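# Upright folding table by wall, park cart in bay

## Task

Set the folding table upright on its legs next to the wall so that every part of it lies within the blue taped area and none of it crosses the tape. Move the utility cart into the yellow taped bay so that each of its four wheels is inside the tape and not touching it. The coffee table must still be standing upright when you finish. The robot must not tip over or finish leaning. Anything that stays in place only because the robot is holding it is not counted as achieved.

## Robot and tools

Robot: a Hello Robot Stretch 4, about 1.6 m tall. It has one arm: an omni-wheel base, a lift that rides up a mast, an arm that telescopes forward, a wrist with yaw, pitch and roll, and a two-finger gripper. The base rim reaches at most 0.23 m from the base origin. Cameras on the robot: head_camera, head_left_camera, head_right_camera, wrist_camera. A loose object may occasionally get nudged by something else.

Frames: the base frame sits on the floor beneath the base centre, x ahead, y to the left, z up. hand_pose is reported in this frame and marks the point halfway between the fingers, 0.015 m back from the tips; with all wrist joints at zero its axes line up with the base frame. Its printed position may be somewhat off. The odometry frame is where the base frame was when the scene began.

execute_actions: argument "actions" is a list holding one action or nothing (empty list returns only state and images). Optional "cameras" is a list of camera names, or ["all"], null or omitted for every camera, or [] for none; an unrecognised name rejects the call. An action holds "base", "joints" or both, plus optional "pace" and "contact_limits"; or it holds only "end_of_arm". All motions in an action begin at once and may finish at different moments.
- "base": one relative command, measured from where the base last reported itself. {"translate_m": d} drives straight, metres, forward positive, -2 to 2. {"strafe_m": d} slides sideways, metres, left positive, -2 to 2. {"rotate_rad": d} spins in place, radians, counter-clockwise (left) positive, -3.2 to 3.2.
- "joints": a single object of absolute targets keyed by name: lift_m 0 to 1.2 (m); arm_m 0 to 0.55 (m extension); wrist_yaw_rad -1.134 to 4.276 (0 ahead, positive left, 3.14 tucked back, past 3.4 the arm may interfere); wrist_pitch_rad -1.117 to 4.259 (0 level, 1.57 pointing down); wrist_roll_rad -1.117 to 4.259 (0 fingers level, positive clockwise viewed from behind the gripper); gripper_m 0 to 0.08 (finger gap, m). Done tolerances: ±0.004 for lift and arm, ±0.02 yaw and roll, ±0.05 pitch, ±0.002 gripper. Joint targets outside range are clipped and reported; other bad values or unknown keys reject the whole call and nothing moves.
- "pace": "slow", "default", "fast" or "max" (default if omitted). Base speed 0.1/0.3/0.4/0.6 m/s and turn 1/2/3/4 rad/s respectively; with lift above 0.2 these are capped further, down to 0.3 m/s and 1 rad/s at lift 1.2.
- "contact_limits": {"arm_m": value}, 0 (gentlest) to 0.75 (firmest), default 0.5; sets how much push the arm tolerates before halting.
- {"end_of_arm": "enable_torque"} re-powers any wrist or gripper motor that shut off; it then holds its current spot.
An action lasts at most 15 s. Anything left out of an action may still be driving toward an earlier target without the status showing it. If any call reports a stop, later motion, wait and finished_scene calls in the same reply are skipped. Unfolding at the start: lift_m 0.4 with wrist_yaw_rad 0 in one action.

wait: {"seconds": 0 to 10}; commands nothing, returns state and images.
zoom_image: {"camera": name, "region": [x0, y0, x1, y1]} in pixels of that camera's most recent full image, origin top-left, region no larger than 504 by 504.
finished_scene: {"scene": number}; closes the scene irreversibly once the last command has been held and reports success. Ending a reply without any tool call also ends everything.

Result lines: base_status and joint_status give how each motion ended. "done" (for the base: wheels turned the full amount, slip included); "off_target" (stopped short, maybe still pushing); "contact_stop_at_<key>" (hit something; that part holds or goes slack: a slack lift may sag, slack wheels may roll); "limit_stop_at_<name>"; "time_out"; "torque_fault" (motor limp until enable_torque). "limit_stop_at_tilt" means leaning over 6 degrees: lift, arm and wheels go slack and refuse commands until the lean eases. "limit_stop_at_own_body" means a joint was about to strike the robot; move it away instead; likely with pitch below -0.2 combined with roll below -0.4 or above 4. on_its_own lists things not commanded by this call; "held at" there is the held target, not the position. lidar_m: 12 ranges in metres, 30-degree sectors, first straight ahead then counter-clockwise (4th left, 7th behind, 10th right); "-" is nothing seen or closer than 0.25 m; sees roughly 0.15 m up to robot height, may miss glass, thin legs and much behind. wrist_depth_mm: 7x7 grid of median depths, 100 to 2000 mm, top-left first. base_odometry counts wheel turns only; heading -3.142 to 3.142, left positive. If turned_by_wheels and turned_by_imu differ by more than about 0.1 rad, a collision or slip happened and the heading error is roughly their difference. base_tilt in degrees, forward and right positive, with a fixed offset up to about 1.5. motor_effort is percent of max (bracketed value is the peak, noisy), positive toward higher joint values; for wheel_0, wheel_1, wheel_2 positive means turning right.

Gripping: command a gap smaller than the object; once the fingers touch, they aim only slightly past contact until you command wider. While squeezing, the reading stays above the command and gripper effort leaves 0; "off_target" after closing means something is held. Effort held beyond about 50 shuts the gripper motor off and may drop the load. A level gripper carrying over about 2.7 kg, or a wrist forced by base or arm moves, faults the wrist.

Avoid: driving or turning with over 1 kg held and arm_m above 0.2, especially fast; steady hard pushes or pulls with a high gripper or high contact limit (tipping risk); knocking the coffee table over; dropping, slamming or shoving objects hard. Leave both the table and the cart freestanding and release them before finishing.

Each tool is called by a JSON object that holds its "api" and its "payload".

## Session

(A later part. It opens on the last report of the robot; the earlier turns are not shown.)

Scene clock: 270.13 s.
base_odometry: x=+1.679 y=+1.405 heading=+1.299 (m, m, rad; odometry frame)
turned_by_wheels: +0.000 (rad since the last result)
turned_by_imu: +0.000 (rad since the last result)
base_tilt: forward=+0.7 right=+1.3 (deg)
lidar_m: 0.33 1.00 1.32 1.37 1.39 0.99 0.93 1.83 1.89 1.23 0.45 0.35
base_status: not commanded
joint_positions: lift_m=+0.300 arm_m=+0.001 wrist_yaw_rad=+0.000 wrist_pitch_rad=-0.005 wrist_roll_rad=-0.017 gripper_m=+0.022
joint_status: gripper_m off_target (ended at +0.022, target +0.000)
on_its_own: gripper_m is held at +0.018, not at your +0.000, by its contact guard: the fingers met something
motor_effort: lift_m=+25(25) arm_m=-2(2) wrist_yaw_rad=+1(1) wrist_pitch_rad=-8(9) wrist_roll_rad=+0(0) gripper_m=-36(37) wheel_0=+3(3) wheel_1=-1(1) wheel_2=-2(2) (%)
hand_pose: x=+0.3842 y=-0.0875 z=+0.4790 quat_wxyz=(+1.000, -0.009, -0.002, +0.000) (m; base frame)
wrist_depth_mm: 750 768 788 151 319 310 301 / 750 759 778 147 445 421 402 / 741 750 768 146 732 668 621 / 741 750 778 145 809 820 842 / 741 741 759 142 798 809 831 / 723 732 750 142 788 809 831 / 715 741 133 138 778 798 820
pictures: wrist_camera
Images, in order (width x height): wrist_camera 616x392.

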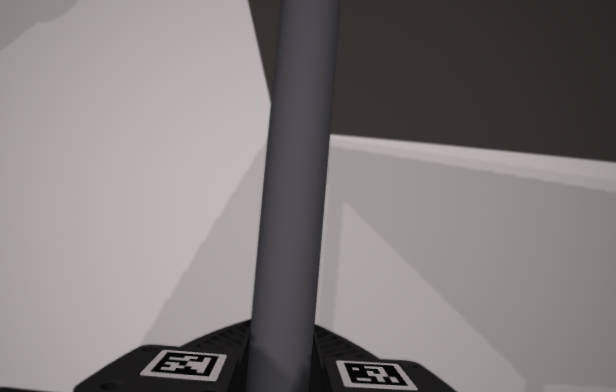

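{"api": "execute_actions", "payload": {"actions": [{"base":{"translate_m":-0.13},"pace":"slow"}]}}

Scene clock: 275.07 s.
base_odometry: x=+1.644 y=+1.280 heading=+1.299 (m, m, rad; odometry frame)
turned_by_wheels: +0.000 (rad since the last result)
turned_by_imu: -0.001 (rad since the last result)
base_tilt: forward=+0.7 right=+1.3 (deg)
lidar_m: 0.32 1.13 1.51 1.34 1.42 0.83 0.79 0.84 1.87 1.78 0.48 0.35
base_status: done
joint_positions: lift_m=+0.300 arm_m=+0.001 wrist_yaw_rad=+0.004 wrist_pitch_rad=-0.004 wrist_roll_rad=-0.017 gripper_m=+0.022
joint_status: not commanded
on_its_own: gripper_m is held at +0.018, not at your +0.000, by its contact guard: the fingers met something
motor_effort: lift_m=+25(25) arm_m=-2(2) wrist_yaw_rad=-12(14) wrist_pitch_rad=-11(13) wrist_roll_rad=+0(0) gripper_m=-37(37) wheel_0=-5(9) wheel_1=-2(5) wheel_2=+5(12) (%)
hand_pose: x=+0.3846 y=-0.0866 z=+0.4787 quat_wxyz=(+1.000, -0.009, -0.002, +0.002) (m; base frame)
wrist_depth_mm: 878 891 931 152 317 309 301 / 878 891 917 148 449 418 399 / 866 878 904 147 732 668 615 / 866 878 904 146 946 960 976 / 842 878 891 143 931 946 960 / 854 878 866 143 917 946 960 / 854 854 133 139 904 931 960
pictures: head_camera, head_left_camera, head_right_camera, wrist_camera
Images, in order (width x height): head_camera 420x560, head_left_camera 420x672, head_right_camera 420x672, wrist_camera 616x392.

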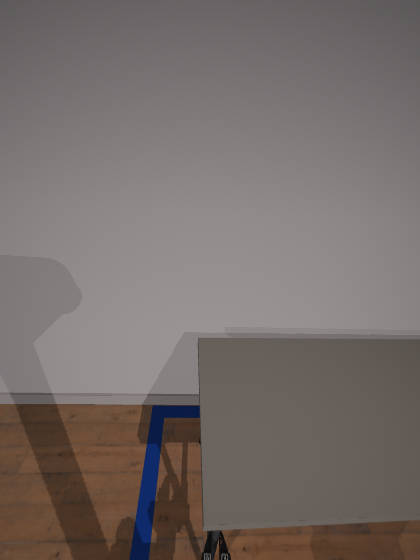

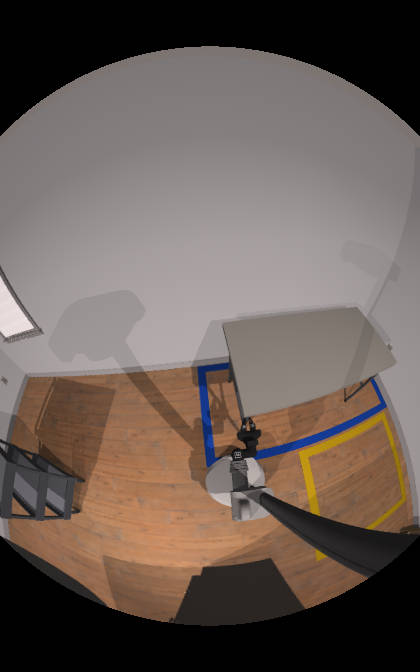

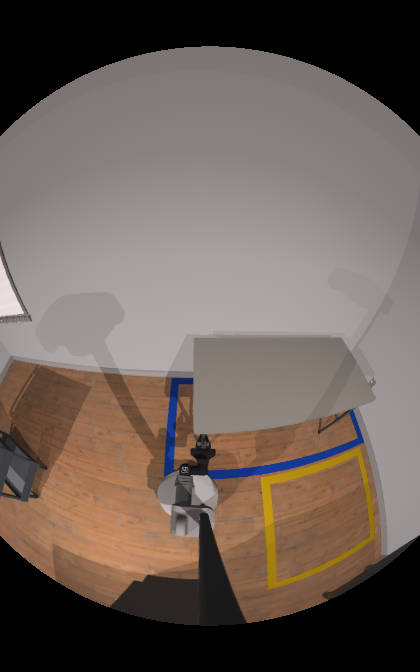

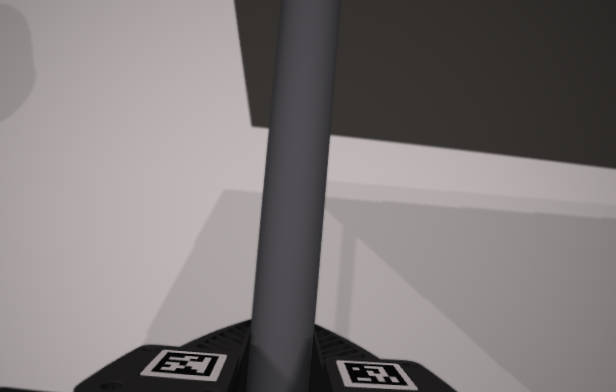

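{"api": "execute_actions", "payload": {"actions": [{"joints":{"gripper_m":0.08}}], "cameras": []}}

{"api": "execute_actions", "payload": {"actions": [{"base":{"translate_m":-0.1}}], "cameras": []}}

{"api": "execute_actions", "payload": {"actions": [{"base":{"strafe_m":-1.09}}]}}

Scene clock: 283.23 s.
base_odometry: x=+1.644 y=+1.280 heading=+1.299 (m, m, rad; odometry frame)
turned_by_wheels: +0.000 (rad since the last result)
turned_by_imu: -0.001 (rad since the last result)
base_tilt: forward=+0.6 right=+1.3 (deg)
lidar_m: 0.32 1.13 1.49 1.35 1.42 0.85 0.80 0.82 1.86 1.78 0.48 0.33
base_status: not commanded
joint_positions: lift_m=+0.300 arm_m=+0.001 wrist_yaw_rad=+0.001 wrist_pitch_rad=-0.004 wrist_roll_rad=-0.017 gripper_m=+0.080
joint_status: all done
motor_effort: lift_m=+25(25) arm_m=-2(2) wrist_yaw_rad=-3(13) wrist_pitch_rad=-10(14) wrist_roll_rad=+1(0) gripper_m=+2(37) wheel_0=-2(5) wheel_1=-1(2) wheel_2=+1(5) (%)
hand_pose: x=+0.3843 y=-0.0873 z=+0.4788 quat_wxyz=(+1.000, -0.009, -0.002, +0.000) (m; base frame)
wrist_depth_mm: 878 904 917 151 319 310 301 / 878 891 917 148 445 421 399 / 866 891 904 148 732 668 615 / 866 878 891 146 931 960 976 / 854 878 904 144 931 946 976 / 854 854 878 145 917 946 976 / - 122 866 146 146 931 946
pictures: none
No camera images: the call's "cameras" was empty. Leave "cameras" out to get every camera's image.

Scene clock: 284.77 s.
base_odometry: x=+1.617 y=+1.184 heading=+1.299 (m, m, rad; odometry frame)
turned_by_wheels: +0.000 (rad since the last result)
turned_by_imu: +0.000 (rad since the last result)
base_tilt: forward=+0.7 right=+1.3 (deg)
lidar_m: 0.42 1.24 1.63 1.33 1.44 0.74 0.70 0.73 1.73 1.78 0.65 0.44
base_status: done
joint_positions: lift_m=+0.300 arm_m=+0.001 wrist_yaw_rad=+0.000 wrist_pitch_rad=-0.004 wrist_roll_rad=-0.017 gripper_m=+0.080
joint_status: not commanded
motor_effort: lift_m=+25(25) arm_m=-2(2) wrist_yaw_rad=-1(2) wrist_pitch_rad=-10(10) wrist_roll_rad=+0(1) gripper_m=+2(1) wheel_0=-1(5) wheel_1=+1(8) wheel_2=+0(10) (%)
hand_pose: x=+0.3842 y=-0.0874 z=+0.4788 quat_wxyz=(+1.000, -0.009, -0.002, +0.000) (m; base frame)
wrist_depth_mm: 1008 1008 1042 300 319 310 301 / 976 1008 1025 413 445 421 399 / 960 991 1008 621 732 668 615 / 960 960 991 759 1042 1078 1098 / 960 960 1008 1025 1042 1078 1078 / 946 976 976 1025 1025 1060 1078 / - 121 976 991 146 1042 1078
pictures: none
No camera images: the call's "cameras" was empty. Leave "cameras" out to get every camera's image.

Scene clock: 289.73 s.
base_odometry: x=+2.667 y=+0.892 heading=+1.299 (m, m, rad; odometry frame)
turned_by_wheels: +0.000 (rad since the last result)
turned_by_imu: +0.002 (rad since the last result)
base_tilt: forward=+0.7 right=+1.3 (deg)
lidar_m: 0.48 0.50 0.65 2.45 1.10 1.21 1.22 1.06 0.72 0.69 0.71 0.53
base_status: done
joint_positions: lift_m=+0.300 arm_m=+0.001 wrist_yaw_rad=+0.000 wrist_pitch_rad=-0.004 wrist_roll_rad=-0.017 gripper_m=+0.080
joint_status: not commanded
motor_effort: lift_m=+25(25) arm_m=-2(2) wrist_yaw_rad=-2(2) wrist_pitch_rad=-11(11) wrist_roll_rad=+0(1) gripper_m=+1(1) wheel_0=+0(9) wheel_1=+0(11) wheel_2=+1(1) (%)
hand_pose: x=+0.3842 y=-0.0874 z=+0.4789 quat_wxyz=(+1.000, -0.009, -0.002, +0.000) (m; base frame)
wrist_depth_mm: 377 359 343 332 1118 1160 904 / 549 525 496 436 1118 1160 878 / 1025 1042 878 723 1098 1138 866 / 1008 1025 1078 1078 1118 1160 842 / 1008 1025 1060 831 1098 1118 831 / 1008 1008 1042 1042 1098 1078 820 / - 122 1025 820 146 976 798
pictures: head_camera, head_left_camera, head_right_camera, wrist_camera
Images, in order (width x height): head_camera 420x560, head_left_camera 420x672, head_right_camera 420x672, wrist_camera 616x392.

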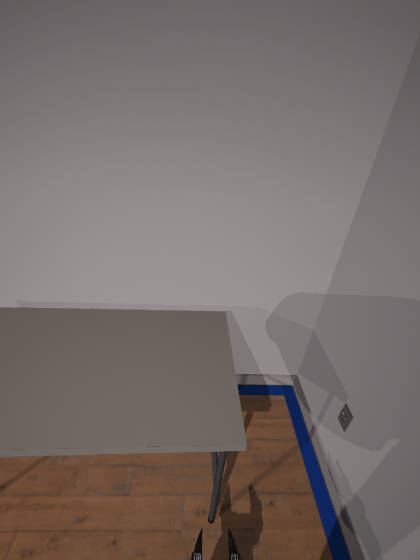

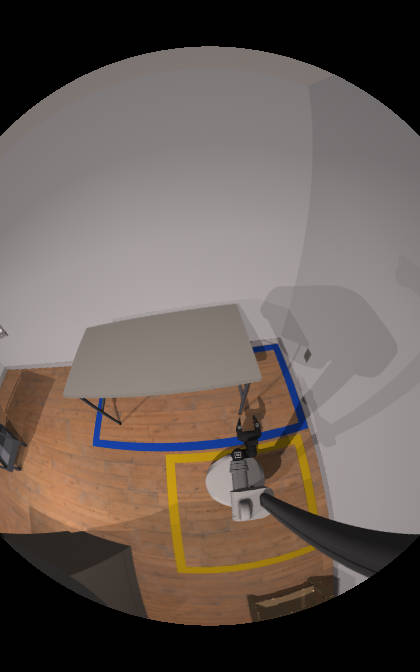

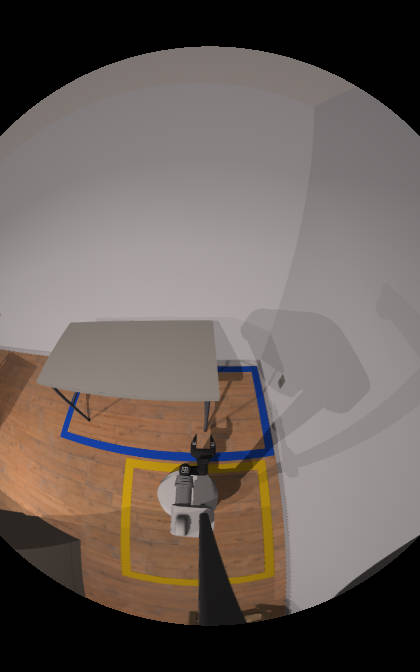

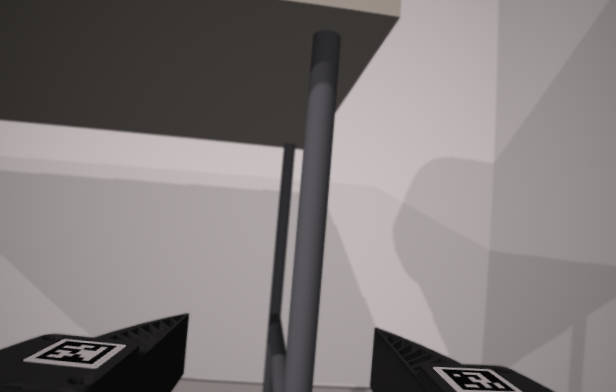

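{"api": "execute_actions", "payload": {"actions": [{"base":{"translate_m":0.16},"pace":"slow"}], "cameras": ["wrist_camera"]}}

{"api": "execute_actions", "payload": {"actions": [{"joints":{"gripper_m":0.0}}], "cameras": ["wrist_camera"]}}

Scene clock: 300.70 s.
base_odometry: x=+2.710 y=+1.046 heading=+1.300 (m, m, rad; odometry frame)
turned_by_wheels: +0.000 (rad since the last result)
turned_by_imu: -0.001 (rad since the last result)
base_tilt: forward=+0.7 right=+1.3 (deg)
lidar_m: 0.32 0.33 0.46 1.06 1.21 1.22 1.37 1.04 0.73 0.68 0.69 0.35
base_status: done
joint_positions: lift_m=+0.300 arm_m=+0.001 wrist_yaw_rad=+0.000 wrist_pitch_rad=-0.004 wrist_roll_rad=-0.017 gripper_m=+0.080
joint_status: not commanded
motor_effort: lift_m=+25(25) arm_m=-2(2) wrist_yaw_rad=-1(1) wrist_pitch_rad=-10(12) wrist_roll_rad=+0(1) gripper_m=+2(1) wheel_0=+3(6) wheel_1=+0(2) wheel_2=-1(8) (%)
hand_pose: x=+0.3842 y=-0.0874 z=+0.4789 quat_wxyz=(+1.000, -0.009, -0.002, +0.000) (m; base frame)
wrist_depth_mm: 379 357 343 300 960 976 878 / 549 525 496 410 946 960 866 / 866 878 891 640 931 960 842 / 854 878 891 168 931 960 831 / 842 866 878 164 931 931 820 / 842 854 891 161 917 931 809 / - 122 878 162 146 917 788
pictures: wrist_camera
Images, in order (width x height): wrist_camera 616x392.

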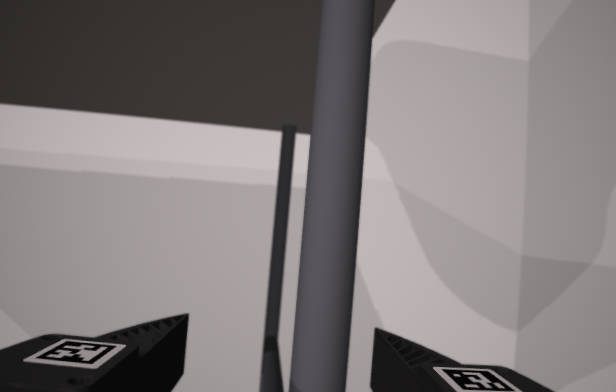

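Scene clock: 301.83 s.
base_odometry: x=+2.710 y=+1.046 heading=+1.298 (m, m, rad; odometry frame)
turned_by_wheels: -0.001 (rad since the last result)
turned_by_imu: -0.002 (rad since the last result)
base_tilt: forward=+0.7 right=+1.4 (deg)
lidar_m: 0.33 0.34 0.46 1.07 1.22 1.23 1.37 1.05 0.74 0.67 0.72 0.36
base_status: not commanded
joint_positions: lift_m=+0.300 arm_m=+0.001 wrist_yaw_rad=-0.019 wrist_pitch_rad=-0.004 wrist_roll_rad=-0.017 gripper_m=+0.028
joint_status: gripper_m off_target (ended at +0.028, target +0.000)
on_its_own: gripper_m is held at +0.026, not at your +0.000, by its contact guard: the fingers met something; wrist_yaw_rad is at rest, and its effort (+53) is outside its rest range (-13 to +13)
motor_effort: lift_m=+25(25) arm_m=-2(2) wrist_yaw_rad=+53(53) wrist_pitch_rad=-11(9) wrist_roll_rad=-1(1) gripper_m=-13(14) wheel_0=-9(9) wheel_1=-2(2) wheel_2=-5(5) (%)
hand_pose: x=+0.3825 y=-0.0914 z=+0.4789 quat_wxyz=(+1.000, -0.009, -0.002, -0.009) (m; base frame)
wrist_depth_mm: 379 362 345 174 976 1008 831 / 549 525 496 172 946 991 831 / 842 891 891 169 960 991 820 / 842 866 904 169 960 960 798 / 831 866 891 166 931 960 778 / 842 854 878 164 931 946 778 / 820 842 132 159 917 946 759
pictures: wrist_camera
Images, in order (width x height): wrist_camera 616x392.

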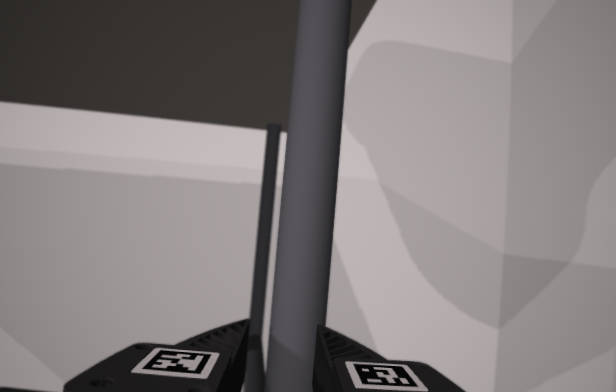

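{"api": "execute_actions", "payload": {"actions": [{"base":{"strafe_m":-0.02},"joints":{"gripper_m":0.05},"pace":"slow"}], "cameras": []}}

{"api": "execute_actions", "payload": {"actions": [{"base":{"translate_m":0.015},"pace":"slow"}], "cameras": []}}

{"api": "execute_actions", "payload": {"actions": [{"joints":{"gripper_m":0.0}}], "cameras": ["wrist_camera"]}}

Scene clock: 307.37 s.
base_odometry: x=+2.730 y=+1.041 heading=+1.298 (m, m, rad; odometry frame)
turned_by_wheels: +0.000 (rad since the last result)
turned_by_imu: +0.000 (rad since the last result)
base_tilt: forward=+0.7 right=+1.3 (deg)
lidar_m: 0.30 0.34 0.48 1.07 1.24 1.27 1.37 1.01 0.70 0.65 0.67 0.36
base_status: done
joint_positions: lift_m=+0.300 arm_m=+0.001 wrist_yaw_rad=-0.001 wrist_pitch_rad=-0.005 wrist_roll_rad=-0.017 gripper_m=+0.050
joint_status: all done
motor_effort: lift_m=+25(25) arm_m=-2(2) wrist_yaw_rad=+0(53) wrist_pitch_rad=-8(11) wrist_roll_rad=+1(0) gripper_m=+2(11) wheel_0=+3(10) wheel_1=-1(6) wheel_2=+1(3) (%)
hand_pose: x=+0.3842 y=-0.0875 z=+0.4789 quat_wxyz=(+1.000, -0.009, -0.002, +0.000) (m; base frame)
wrist_depth_mm: 377 357 345 170 960 976 854 / 549 521 496 170 960 976 831 / 866 891 904 165 946 960 820 / 854 878 878 165 946 946 809 / 854 854 878 167 931 946 788 / 842 866 878 904 917 931 778 / 831 107 157 161 127 946 759
pictures: none
No camera images: the call's "cameras" was empty. Leave "cameras" out to get every camera's image.

Scene clock: 308.43 s.
base_odometry: x=+2.734 y=+1.055 heading=+1.298 (m, m, rad; odometry frame)
turned_by_wheels: +0.000 (rad since the last result)
turned_by_imu: +0.000 (rad since the last result)
base_tilt: forward=+0.7 right=+1.3 (deg)
lidar_m: 0.30 0.32 0.46 1.03 1.23 1.26 1.37 1.02 0.72 0.66 0.69 0.34
base_status: done
joint_positions: lift_m=+0.300 arm_m=+0.001 wrist_yaw_rad=+0.000 wrist_pitch_rad=-0.005 wrist_roll_rad=-0.017 gripper_m=+0.050
joint_status: not commanded
motor_effort: lift_m=+25(25) arm_m=-2(2) wrist_yaw_rad=+0(1) wrist_pitch_rad=-8(9) wrist_roll_rad=+0(0) gripper_m=+2(2) wheel_0=+2(5) wheel_1=+1(2) wheel_2=-1(3) (%)
hand_pose: x=+0.3842 y=-0.0875 z=+0.4789 quat_wxyz=(+1.000, -0.009, -0.002, +0.000) (m; base frame)
wrist_depth_mm: 377 359 343 153 946 960 842 / 549 525 496 153 946 960 831 / 854 866 878 149 931 960 820 / 854 866 878 150 917 946 798 / 831 854 866 150 917 931 788 / 842 842 854 161 904 917 778 / 831 106 142 146 127 904 759
pictures: none
No camera images: the call's "cameras" was empty. Leave "cameras" out to get every camera's image.

Scene clock: 309.43 s.
base_odometry: x=+2.734 y=+1.055 heading=+1.299 (m, m, rad; odometry frame)
turned_by_wheels: +0.000 (rad since the last result)
turned_by_imu: +0.000 (rad since the last result)
base_tilt: forward=+0.7 right=+1.3 (deg)
lidar_m: 0.32 0.32 0.43 1.05 1.25 1.27 1.38 1.04 0.71 0.65 0.68 0.35
base_status: not commanded
joint_positions: lift_m=+0.300 arm_m=+0.001 wrist_yaw_rad=+0.004 wrist_pitch_rad=-0.005 wrist_roll_rad=-0.017 gripper_m=+0.021
joint_status: gripper_m off_target (ended at +0.021, target +0.000)
on_its_own: gripper_m is held at +0.017, not at your +0.000, by its contact guard: the fingers met something
motor_effort: lift_m=+25(25) arm_m=-2(2) wrist_yaw_rad=-13(13) wrist_pitch_rad=-7(8) wrist_roll_rad=+0(1) gripper_m=-43(55) wheel_0=+3(3) wheel_1=+1(1) wheel_2=-2(2) (%)
hand_pose: x=+0.3845 y=-0.0865 z=+0.4791 quat_wxyz=(+1.000, -0.009, -0.003, +0.002) (m; base frame)
wrist_depth_mm: 375 359 345 154 946 960 866 / 544 521 496 150 931 960 842 / 866 866 878 150 931 946 842 / 842 866 878 148 917 931 820 / 842 866 866 146 904 931 809 / 831 854 854 147 904 904 788 / 831 831 133 141 891 904 768
pictures: wrist_camera
Images, in order (width x height): wrist_camera 616x392.

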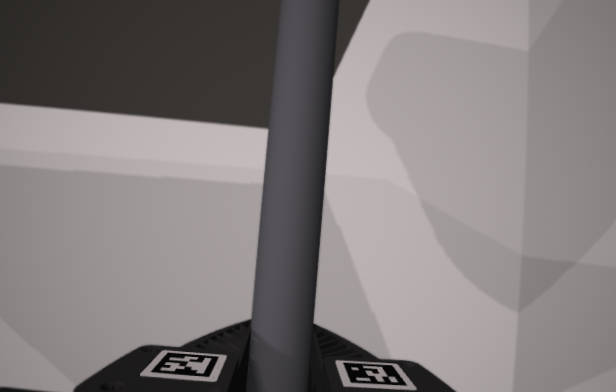

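{"api": "execute_actions", "payload": {"actions": [{"base":{"translate_m":-0.045},"pace":"slow"}], "cameras": []}}

{"api": "execute_actions", "payload": {"actions": [{"joints":{"gripper_m":0.08}}], "cameras": []}}

{"api": "execute_actions", "payload": {"actions": [{"base":{"translate_m":-0.45}}]}}

Scene clock: 316.97 s.
base_odometry: x=+2.721 y=+1.012 heading=+1.299 (m, m, rad; odometry frame)
turned_by_wheels: +0.000 (rad since the last result)
turned_by_imu: +0.000 (rad since the last result)
base_tilt: forward=+0.7 right=+1.3 (deg)
lidar_m: 0.32 0.31 0.47 2.50 1.20 1.26 1.34 1.05 0.71 0.66 0.70 0.35
base_status: done
joint_positions: lift_m=+0.300 arm_m=+0.001 wrist_yaw_rad=+0.006 wrist_pitch_rad=-0.004 wrist_roll_rad=-0.017 gripper_m=+0.021
joint_status: not commanded
on_its_own: gripper_m is held at +0.017, not at your +0.000, by its contact guard: the fingers met something; wrist_yaw_rad is at rest, and its effort (-19) is outside its rest range (-13 to +13)
motor_effort: lift_m=+25(25) arm_m=-2(2) wrist_yaw_rad=-19(24) wrist_pitch_rad=-11(11) wrist_roll_rad=+0(0) gripper_m=-43(43) wheel_0=+0(3) wheel_1=-2(8) wheel_2=+8(17) (%)
hand_pose: x=+0.3847 y=-0.0861 z=+0.4788 quat_wxyz=(+1.000, -0.009, -0.002, +0.003) (m; base frame)
wrist_depth_mm: 373 357 343 154 991 1008 866 / 544 521 500 150 991 991 854 / 904 917 931 150 976 1008 842 / 891 904 931 148 946 991 831 / 878 904 917 146 946 976 809 / 878 891 904 146 931 976 788 / 866 866 133 141 931 946 778
pictures: none
No camera images: the call's "cameras" was empty. Leave "cameras" out to get every camera's image.

Scene clock: 318.20 s.
base_odometry: x=+2.721 y=+1.012 heading=+1.299 (m, m, rad; odometry frame)
turned_by_wheels: +0.000 (rad since the last result)
turned_by_imu: -0.001 (rad since the last result)
base_tilt: forward=+0.7 right=+1.3 (deg)
lidar_m: 0.32 0.33 0.47 2.50 1.21 1.22 1.34 1.03 0.71 0.66 0.68 0.32
base_status: not commanded
joint_positions: lift_m=+0.300 arm_m=+0.001 wrist_yaw_rad=+0.001 wrist_pitch_rad=-0.004 wrist_roll_rad=-0.017 gripper_m=+0.080
joint_status: all done
motor_effort: lift_m=+25(25) arm_m=-2(2) wrist_yaw_rad=-3(19) wrist_pitch_rad=-12(12) wrist_roll_rad=+0(0) gripper_m=+2(42) wheel_0=+0(0) wheel_1=-1(2) wheel_2=+3(8) (%)
hand_pose: x=+0.3842 y=-0.0873 z=+0.4788 quat_wxyz=(+1.000, -0.009, -0.002, +0.000) (m; base frame)
wrist_depth_mm: 377 357 345 153 991 1008 854 / 549 525 496 154 991 991 842 / 891 917 904 150 960 1008 831 / 891 917 931 150 976 1008 809 / 866 904 917 150 960 976 788 / 866 891 904 153 946 976 778 / - 122 891 931 146 931 768
pictures: none
No camera images: the call's "cameras" was empty. Leave "cameras" out to get every camera's image.

Scene clock: 321.17 s.
base_odometry: x=+2.600 y=+0.578 heading=+1.299 (m, m, rad; odometry frame)
turned_by_wheels: +0.000 (rad since the last result)
turned_by_imu: +0.001 (rad since the last result)
base_tilt: forward=+0.7 right=+1.4 (deg)
lidar_m: 0.76 0.79 1.07 2.49 0.93 1.22 0.90 0.91 0.73 0.69 0.71 0.97
base_status: done
joint_positions: lift_m=+0.300 arm_m=+0.001 wrist_yaw_rad=+0.000 wrist_pitch_rad=-0.004 wrist_roll_rad=-0.017 gripper_m=+0.080
joint_status: not commanded
motor_effort: lift_m=+25(25) arm_m=-2(2) wrist_yaw_rad=-2(3) wrist_pitch_rad=-9(11) wrist_roll_rad=+0(0) gripper_m=+2(2) wheel_0=-1(6) wheel_1=+0(3) wheel_2=-2(8) (%)
hand_pose: x=+0.3842 y=-0.0874 z=+0.4789 quat_wxyz=(+1.000, -0.009, -0.002, +0.000) (m; base frame)
wrist_depth_mm: 1336 1397 1430 1464 1464 1229 878 / 554 580 591 1430 1464 1229 878 / 1078 976 878 946 1464 1205 866 / 1336 1366 1397 1430 1464 1182 842 / 1336 1366 1366 1430 1430 1138 831 / 1308 1336 1366 1397 1430 1118 809 / - 122 1336 1336 146 976 788
pictures: head_camera, head_left_camera, head_right_camera, wrist_camera
Images, in order (width x height): head_camera 420x560, head_left_camera 420x672, head_right_camera 420x672, wrist_camera 616x392.

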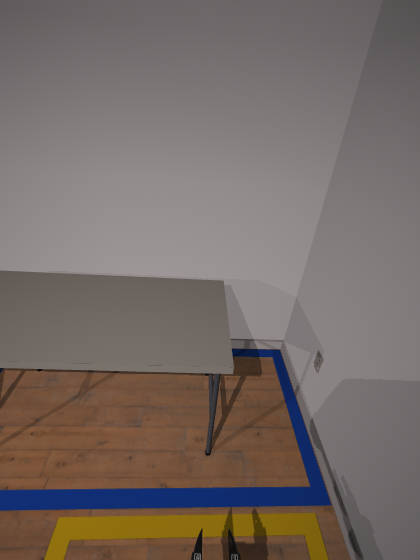

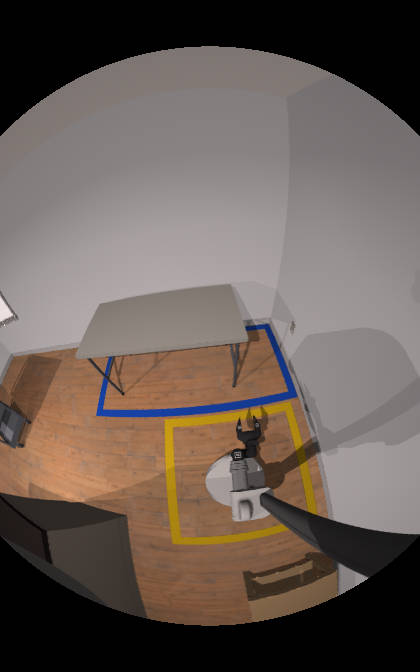

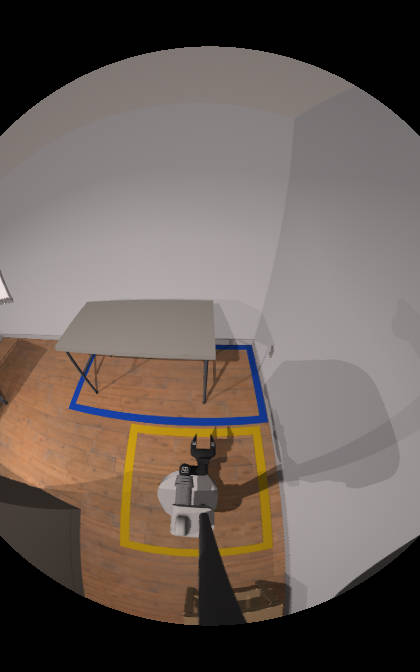

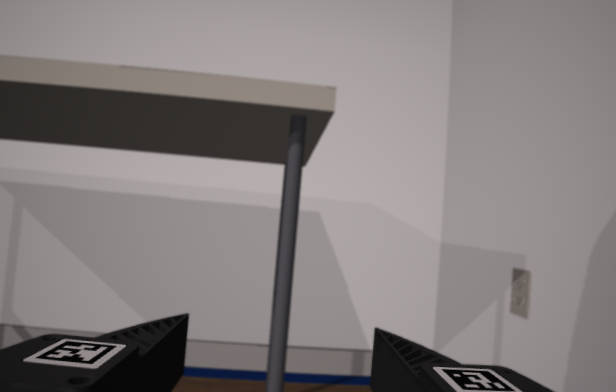

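{"api": "execute_actions", "payload": {"actions": [{"base":{"strafe_m":1.5},"joints":{"wrist_yaw_rad":3.05}}], "cameras": ["head_camera"]}}

{"api": "execute_actions", "payload": {"actions": [{"base":{"rotate_rad":1.2}}]}}

Scene clock: 338.53 s.
base_odometry: x=+1.156 y=+0.982 heading=+1.298 (m, m, rad; odometry frame)
turned_by_wheels: +0.000 (rad since the last result)
turned_by_imu: -0.003 (rad since the last result)
base_tilt: forward=+0.7 right=+1.3 (deg)
lidar_m: 1.49 1.54 0.97 0.95 2.58 2.37 0.41 0.41 0.53 2.19 1.08 0.87
base_status: done
joint_positions: lift_m=+0.300 arm_m=+0.001 wrist_yaw_rad=+3.050 wrist_pitch_rad=-0.004 wrist_roll_rad=-0.017 gripper_m=+0.080
joint_status: all done
motor_effort: lift_m=+24(25) arm_m=-2(2) wrist_yaw_rad=+0(7) wrist_pitch_rad=-9(12) wrist_roll_rad=-1(0) gripper_m=+1(1) wheel_0=+0(9) wheel_1=-2(6) wheel_2=-1(2) (%)
hand_pose: x=-0.0322 y=+0.1066 z=+0.4789 quat_wxyz=(+0.046, +0.002, -0.009, +0.999) (m; base frame)
wrist_depth_mm: - 145 - - - - - / - 143 - - - - - / 111 141 1756 - - - - / 134 153 - - - - - / 484 508 - - - - - / 480 500 - - - - - / - 122 1397 1499 146 1708 1863
pictures: head_camera
Images, in order (width x height): head_camera 420x560.

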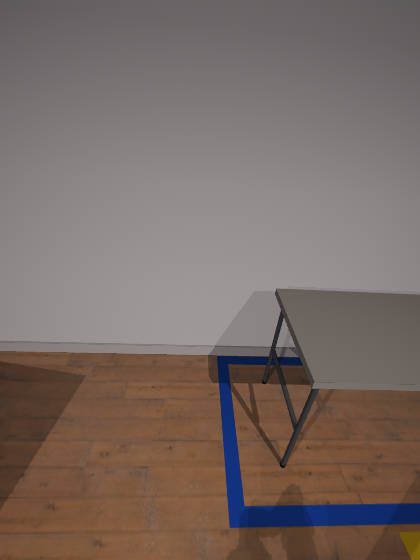

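Scene clock: 340.37 s.
base_odometry: x=+1.156 y=+0.982 heading=+2.498 (m, m, rad; odometry frame)
turned_by_wheels: +1.200 (rad since the last result)
turned_by_imu: +1.215 (rad since the last result)
base_tilt: forward=+0.7 right=+1.3 (deg)
lidar_m: 0.94 0.96 2.72 2.26 0.39 0.44 0.64 2.20 0.93 0.86 1.48 1.63
base_status: done
joint_positions: lift_m=+0.300 arm_m=+0.001 wrist_yaw_rad=+3.050 wrist_pitch_rad=-0.004 wrist_roll_rad=-0.017 gripper_m=+0.080
joint_status: not commanded
motor_effort: lift_m=+24(24) arm_m=-2(2) wrist_yaw_rad=+0(0) wrist_pitch_rad=-7(11) wrist_roll_rad=-1(0) gripper_m=+1(1) wheel_0=-1(8) wheel_1=-2(3) wheel_2=+0(6) (%)
hand_pose: x=-0.0322 y=+0.1066 z=+0.4789 quat_wxyz=(+0.046, +0.002, -0.009, +0.999) (m; base frame)
wrist_depth_mm: - 144 - - 580 445 373 / - 143 - 798 569 439 368 / 111 142 - 768 554 427 366 / 135 153 - 750 544 424 364 / 1921 - - 723 530 415 359 / 1921 - - 715 517 404 347 / - 122 1397 683 146 375 349
pictures: head_camera, head_left_camera, head_right_camera, wrist_camera
Images, in order (width x height): head_camera 420x560, head_left_camera 420x672, head_right_camera 420x672, wrist_camera 616x392.

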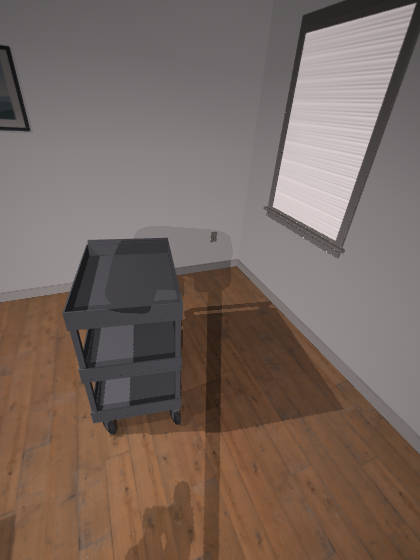

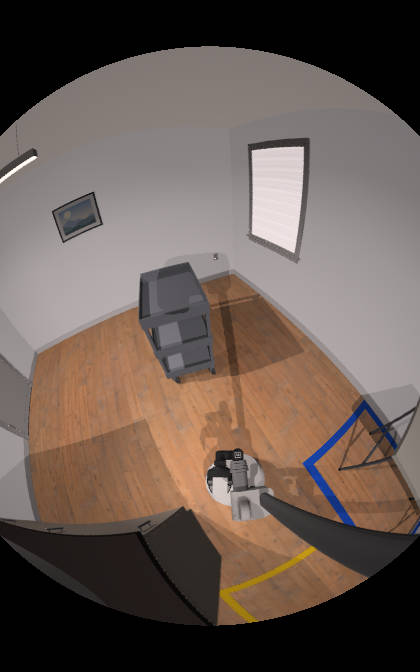

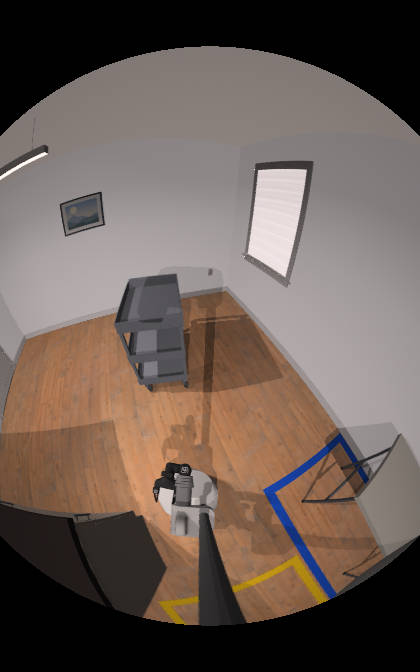

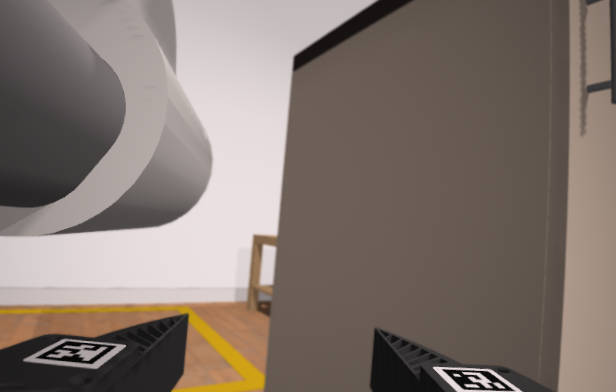

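{"api": "execute_actions", "payload": {"actions": [{"base":{"rotate_rad":0.37},"joints":{"lift_m":0.2}}], "cameras": []}}

{"api": "execute_actions", "payload": {"actions": [{"base":{"translate_m":0.5}}]}}

Scene clock: 367.57 s.
base_odometry: x=+1.156 y=+0.982 heading=+2.868 (m, m, rad; odometry frame)
turned_by_wheels: +0.370 (rad since the last result)
turned_by_imu: +0.374 (rad since the last result)
base_tilt: forward=+0.7 right=+1.3 (deg)
lidar_m: 0.95 2.56 2.32 0.39 0.41 0.56 2.21 1.06 0.82 1.49 1.53 0.96
base_status: done
joint_positions: lift_m=+0.200 arm_m=+0.001 wrist_yaw_rad=+3.050 wrist_pitch_rad=-0.004 wrist_roll_rad=-0.017 gripper_m=+0.080
joint_status: all done
motor_effort: lift_m=+18(24) arm_m=-2(2) wrist_yaw_rad=-1(0) wrist_pitch_rad=-11(11) wrist_roll_rad=+0(0) gripper_m=+1(2) wheel_0=-1(8) wheel_1=+0(5) wheel_2=+0(6) (%)
hand_pose: x=-0.0322 y=+0.1066 z=+0.3795 quat_wxyz=(+0.046, +0.002, -0.009, +0.999) (m; base frame)
wrist_depth_mm: - 144 - - - 574 427 / - 143 - - - 559 415 / 111 142 - - - 544 407 / 134 153 - - - 535 402 / - - - - - 525 397 / 1537 1708 1921 - 1708 508 397 / - 122 1118 1205 146 452 387
pictures: none
No camera images: the call's "cameras" was empty. Leave "cameras" out to get every camera's image.

Scene clock: 370.73 s.
base_odometry: x=+0.674 y=+1.117 heading=+2.868 (m, m, rad; odometry frame)
turned_by_wheels: +0.000 (rad since the last result)
turned_by_imu: -0.002 (rad since the last result)
base_tilt: forward=+0.7 right=+1.3 (deg)
lidar_m: 0.47 0.53 2.33 2.26 0.77 0.66 2.69 1.20 1.29 1.47 1.53 0.48
base_status: done
joint_positions: lift_m=+0.200 arm_m=+0.001 wrist_yaw_rad=+3.050 wrist_pitch_rad=-0.004 wrist_roll_rad=-0.017 gripper_m=+0.080
joint_status: not commanded
motor_effort: lift_m=+18(18) arm_m=-2(2) wrist_yaw_rad=+0(0) wrist_pitch_rad=-10(10) wrist_roll_rad=-1(0) gripper_m=+1(1) wheel_0=+1(6) wheel_1=+0(9) wheel_2=+1(9) (%)
hand_pose: x=-0.0322 y=+0.1066 z=+0.3795 quat_wxyz=(+0.046, +0.002, -0.009, +0.999) (m; base frame)
wrist_depth_mm: - 144 - - - 750 778 / - 142 - - 976 741 778 / 111 142 - - 946 741 768 / 134 153 - - 904 732 759 / - - - - 866 732 759 / 1576 1708 1921 1983 842 715 741 / - 122 1138 1160 146 707 741
pictures: head_camera, head_left_camera, head_right_camera, wrist_camera
Images, in order (width x height): head_camera 420x560, head_left_camera 420x672, head_right_camera 420x672, wrist_camera 616x392.

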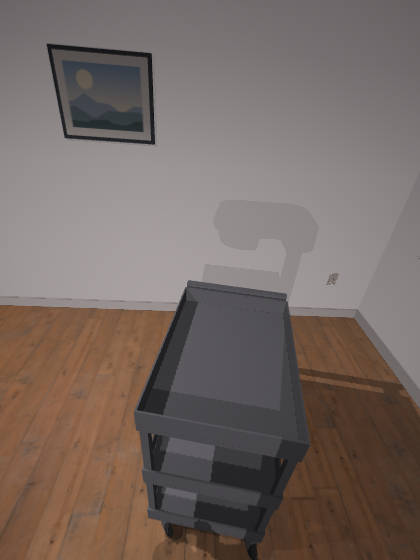

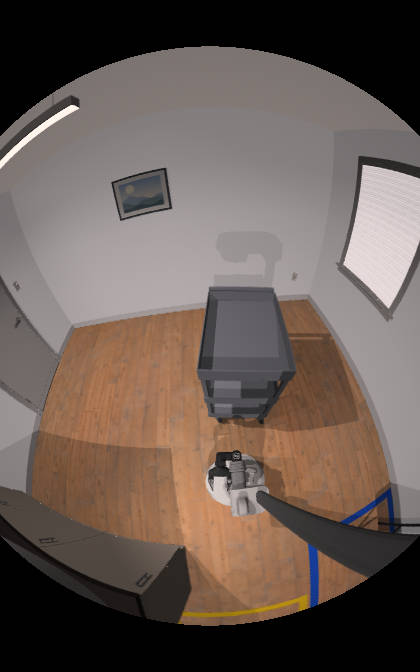

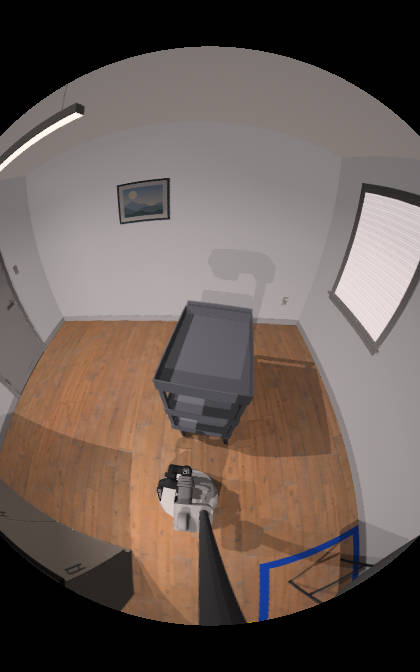

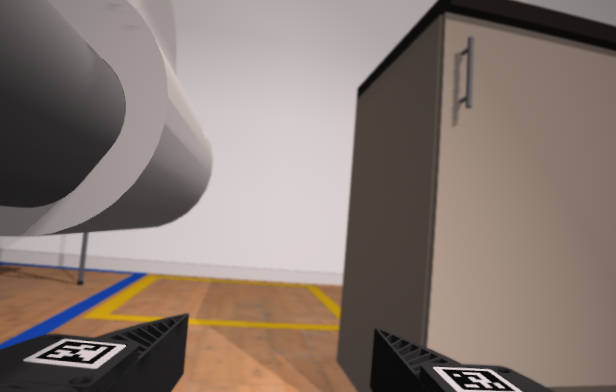

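{"api": "execute_actions", "payload": {"actions": [{"base":{"strafe_m":0.62}}], "cameras": []}}

{"api": "execute_actions", "payload": {"actions": [{"base":{"translate_m":1.3},"joints":{"lift_m":0.5,"wrist_yaw_rad":0}}], "cameras": []}}

{"api": "execute_actions", "payload": {"actions": [{"base":{"rotate_rad":3.14},"joints":{"lift_m":1.18,"wrist_pitch_rad":1.57,"wrist_roll_rad":1.57}}]}}

Scene clock: 386.17 s.
base_odometry: x=+0.507 y=+0.520 heading=+2.868 (m, m, rad; odometry frame)
turned_by_wheels: +0.000 (rad since the last result)
turned_by_imu: -0.001 (rad since the last result)
base_tilt: forward=+0.7 right=+1.4 (deg)
lidar_m: 1.95 2.03 1.65 1.59 0.79 0.52 0.51 0.54 1.66 2.09 0.70 0.68
base_status: done
joint_positions: lift_m=+0.200 arm_m=+0.001 wrist_yaw_rad=+3.050 wrist_pitch_rad=-0.004 wrist_roll_rad=-0.017 gripper_m=+0.080
joint_status: not commanded
motor_effort: lift_m=+18(18) arm_m=-2(2) wrist_yaw_rad=+0(1) wrist_pitch_rad=-12(12) wrist_roll_rad=+0(0) gripper_m=+1(2) wheel_0=+2(8) wheel_1=+0(8) wheel_2=+0(2) (%)
hand_pose: x=-0.0322 y=+0.1065 z=+0.3794 quat_wxyz=(+0.046, +0.002, -0.009, +0.999) (m; base frame)
wrist_depth_mm: - 145 683 715 741 778 798 / - 143 676 715 741 768 809 / 111 142 676 699 741 759 798 / 134 153 668 699 723 759 788 / - 634 661 683 723 768 788 / 1397 627 654 683 707 750 768 / - 122 654 683 146 732 768
pictures: none
No camera images: the call's "cameras" was empty. Leave "cameras" out to get every camera's image.

Scene clock: 391.97 s.
base_odometry: x=-0.745 y=+0.871 heading=+2.868 (m, m, rad; odometry frame)
turned_by_wheels: +0.000 (rad since the last result)
turned_by_imu: -0.005 (rad since the last result)
base_tilt: forward=+0.6 right=+1.3 (deg)
lidar_m: 0.64 0.66 0.93 1.63 1.70 1.97 1.83 0.71 0.53 0.55 1.01 0.69
base_status: done
joint_positions: lift_m=+0.500 arm_m=+0.001 wrist_yaw_rad=+0.000 wrist_pitch_rad=-0.004 wrist_roll_rad=-0.017 gripper_m=+0.080
joint_status: all done
motor_effort: lift_m=+25(28) arm_m=-2(2) wrist_yaw_rad=-1(9) wrist_pitch_rad=-9(11) wrist_roll_rad=+0(0) gripper_m=+1(2) wheel_0=+2(4) wheel_1=+0(0) wheel_2=+0(9) (%)
hand_pose: x=+0.3842 y=-0.0874 z=+0.6789 quat_wxyz=(+1.000, -0.009, -0.002, +0.000) (m; base frame)
wrist_depth_mm: 462 469 484 496 508 512 525 / 462 469 477 488 500 512 521 / 455 466 477 484 492 508 517 / 452 462 469 480 492 504 512 / 449 459 466 477 484 500 504 / 445 452 462 473 480 496 500 / - 122 462 469 146 488 500
pictures: none
No camera images: the call's "cameras" was empty. Leave "cameras" out to get every camera's image.

Scene clock: 395.50 s.
base_odometry: x=-0.745 y=+0.871 heading=-0.275 (m, m, rad; odometry frame)
turned_by_wheels: +3.140 (rad since the last result)
turned_by_imu: +3.179 (rad since the last result)
base_tilt: forward=+0.7 right=+1.4 (deg)
lidar_m: 1.80 0.68 0.55 0.57 1.02 0.73 0.68 0.69 0.95 1.60 1.68 1.90
base_status: done
joint_positions: lift_m=+1.180 arm_m=+0.001 wrist_yaw_rad=+0.000 wrist_pitch_rad=+1.570 wrist_roll_rad=+1.569 gripper_m=+0.080
joint_status: all done
motor_effort: lift_m=+25(27) arm_m=-2(2) wrist_yaw_rad=+0(1) wrist_pitch_rad=-1(6) wrist_roll_rad=+3(10) gripper_m=+1(1) wheel_0=+0(8) wheel_1=+1(6) wheel_2=-1(9) (%)
hand_pose: x=+0.1718 y=-0.0874 z=+1.1452 quat_wxyz=(+0.501, +0.500, +0.500, -0.499) (m; base frame)
wrist_depth_mm: 1308 1336 1366 1397 1430 1430 1229 / 1281 1308 1336 1366 1366 1430 1255 / 1281 1308 1336 1308 1366 1397 1229 / 1281 1281 1336 1336 1366 1366 1229 / 1281 1308 1308 1118 1098 1366 1138 / 1255 1281 1281 1078 1098 1366 336 / - 122 1281 1281 146 1336 1160
pictures: head_camera, head_left_camera, head_right_camera, wrist_camera
Images, in order (width x height): head_camera 420x560, head_left_camera 420x672, head_right_camera 420x672, wrist_camera 616x392.

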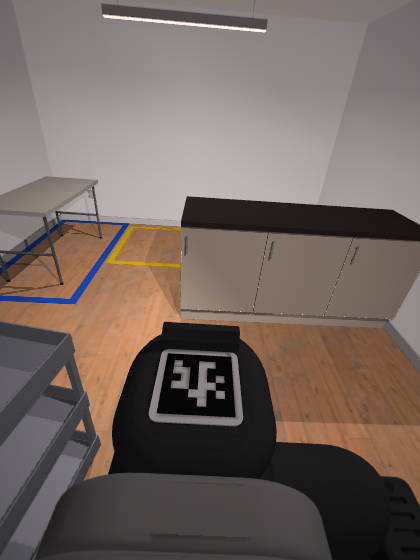

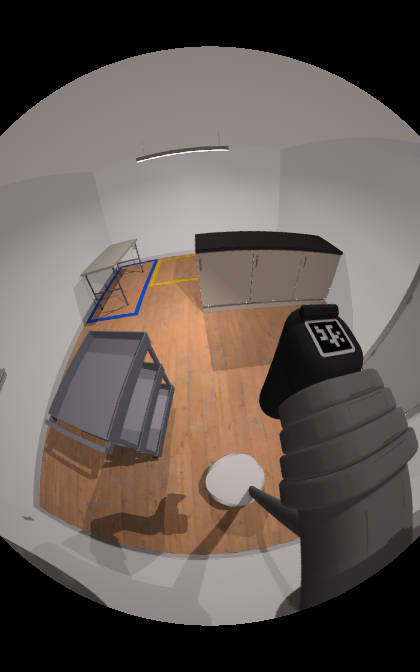

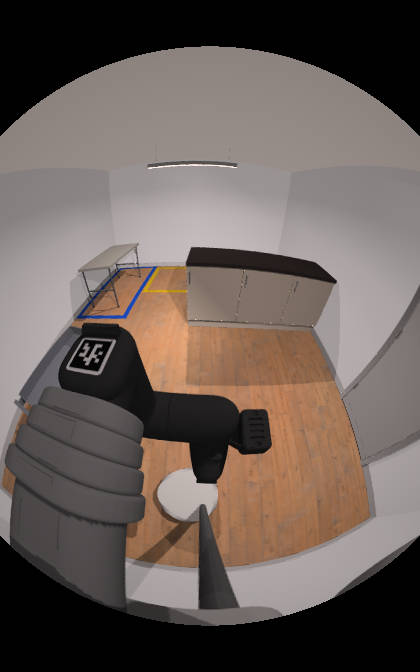

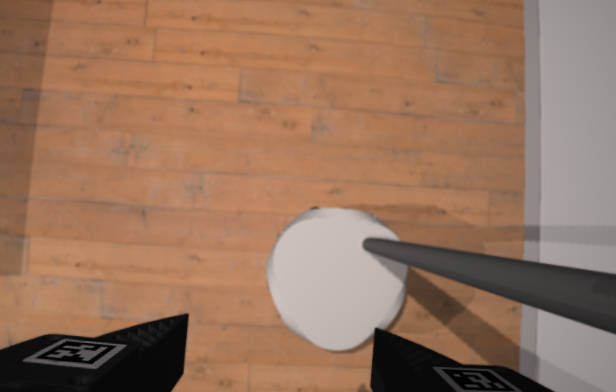

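{"api": "execute_actions", "payload": {"actions": [{"base":{"translate_m":-0.33}}], "cameras": []}}

{"api": "execute_actions", "payload": {"actions": [{"base":{"strafe_m":0.75},"joints":{"arm_m":0.15}}]}}

Scene clock: 405.00 s.
base_odometry: x=-1.063 y=+0.960 heading=-0.275 (m, m, rad; odometry frame)
turned_by_wheels: +0.000 (rad since the last result)
turned_by_imu: +0.000 (rad since the last result)
base_tilt: forward=+0.7 right=+1.3 (deg)
lidar_m: 2.13 0.75 0.70 1.57 0.52 0.36 0.35 0.37 0.48 1.29 1.67 2.25
base_status: done
joint_positions: lift_m=+1.180 arm_m=+0.001 wrist_yaw_rad=+0.000 wrist_pitch_rad=+1.570 wrist_roll_rad=+1.569 gripper_m=+0.080
joint_status: not commanded
motor_effort: lift_m=+25(25) arm_m=-2(2) wrist_yaw_rad=-1(1) wrist_pitch_rad=+2(1) wrist_roll_rad=+3(3) gripper_m=+1(1) wheel_0=-2(5) wheel_1=+0(2) wheel_2=-1(8) (%)
hand_pose: x=+0.1718 y=-0.0874 z=+1.1452 quat_wxyz=(+0.501, +0.500, +0.500, -0.499) (m; base frame)
wrist_depth_mm: 1336 1336 1397 1397 1366 1098 778 / 1281 1336 1336 1336 1366 1098 759 / 1281 1308 1336 1336 1366 1060 750 / 1281 1281 1308 1336 1366 1060 750 / 1255 1281 1308 1098 1098 854 707 / 1255 1281 1281 1098 1098 1008 338 / - 122 1281 1308 146 878 715
pictures: none
No camera images: the call's "cameras" was empty. Leave "cameras" out to get every camera's image.

Scene clock: 408.83 s.
base_odometry: x=-0.859 y=+1.682 heading=-0.275 (m, m, rad; odometry frame)
turned_by_wheels: +0.000 (rad since the last result)
turned_by_imu: -0.002 (rad since the last result)
base_tilt: forward=+0.7 right=+1.3 (deg)
lidar_m: 0.46 0.53 1.35 1.27 0.55 0.38 0.35 0.39 0.49 1.36 2.48 0.47
base_status: done
joint_positions: lift_m=+1.180 arm_m=+0.149 wrist_yaw_rad=+0.000 wrist_pitch_rad=+1.570 wrist_roll_rad=+1.570 gripper_m=+0.080
joint_status: all done
motor_effort: lift_m=+24(25) arm_m=+4(6) wrist_yaw_rad=-1(1) wrist_pitch_rad=-2(1) wrist_roll_rad=+2(3) gripper_m=+1(1) wheel_0=+0(9) wheel_1=+1(10) wheel_2=+1(0) (%)
hand_pose: x=+0.3203 y=-0.0874 z=+1.1453 quat_wxyz=(+0.501, +0.500, +0.500, -0.499) (m; base frame)
wrist_depth_mm: 1336 1336 1366 1366 1397 1397 1008 / 1281 1308 1366 1366 1397 1397 1008 / 492 1308 1308 1336 1397 1366 991 / 488 442 1336 1336 1366 1336 976 / 480 480 1308 1308 1138 1138 878 / 473 436 1281 1281 1098 1255 946 / - 122 1281 1308 146 1138 931
pictures: head_camera, head_left_camera, head_right_camera, wrist_camera
Images, in order (width x height): head_camera 420x560, head_left_camera 420x672, head_right_camera 420x672, wrist_camera 616x392.

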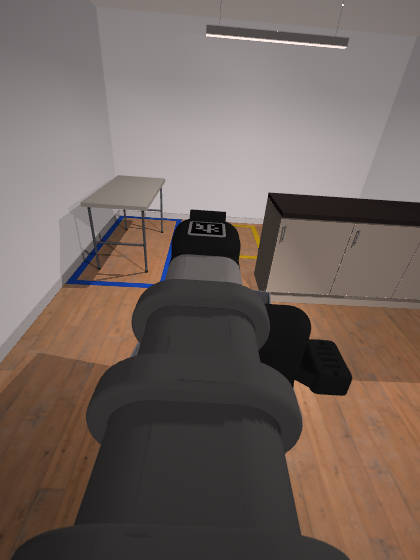

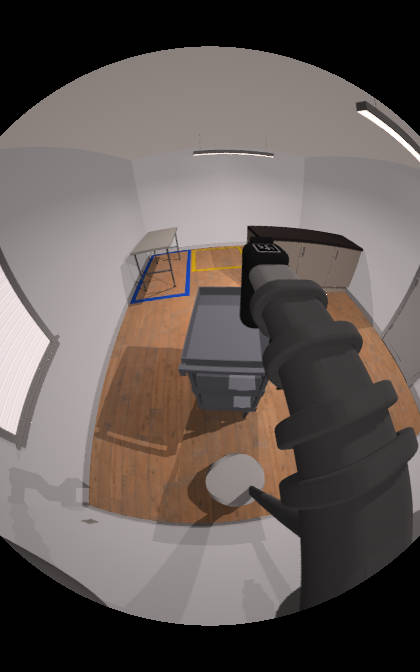

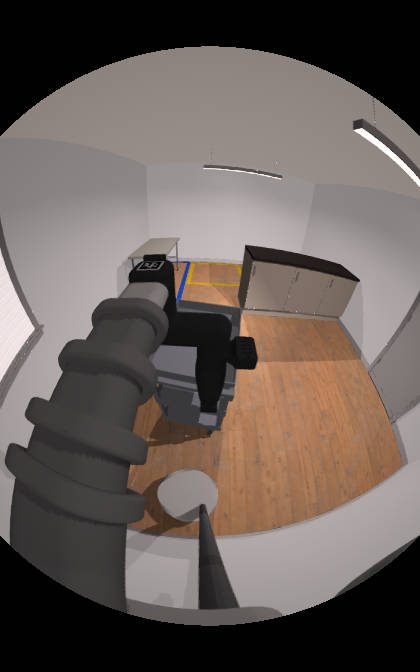

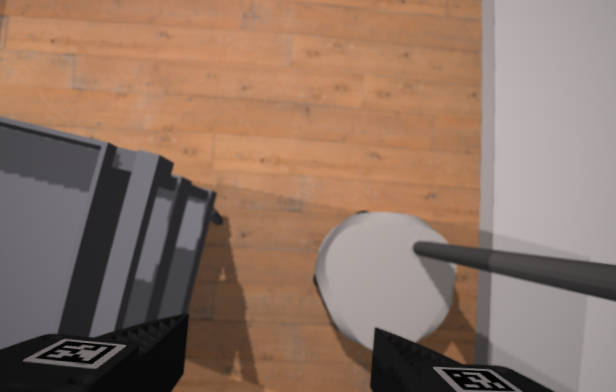

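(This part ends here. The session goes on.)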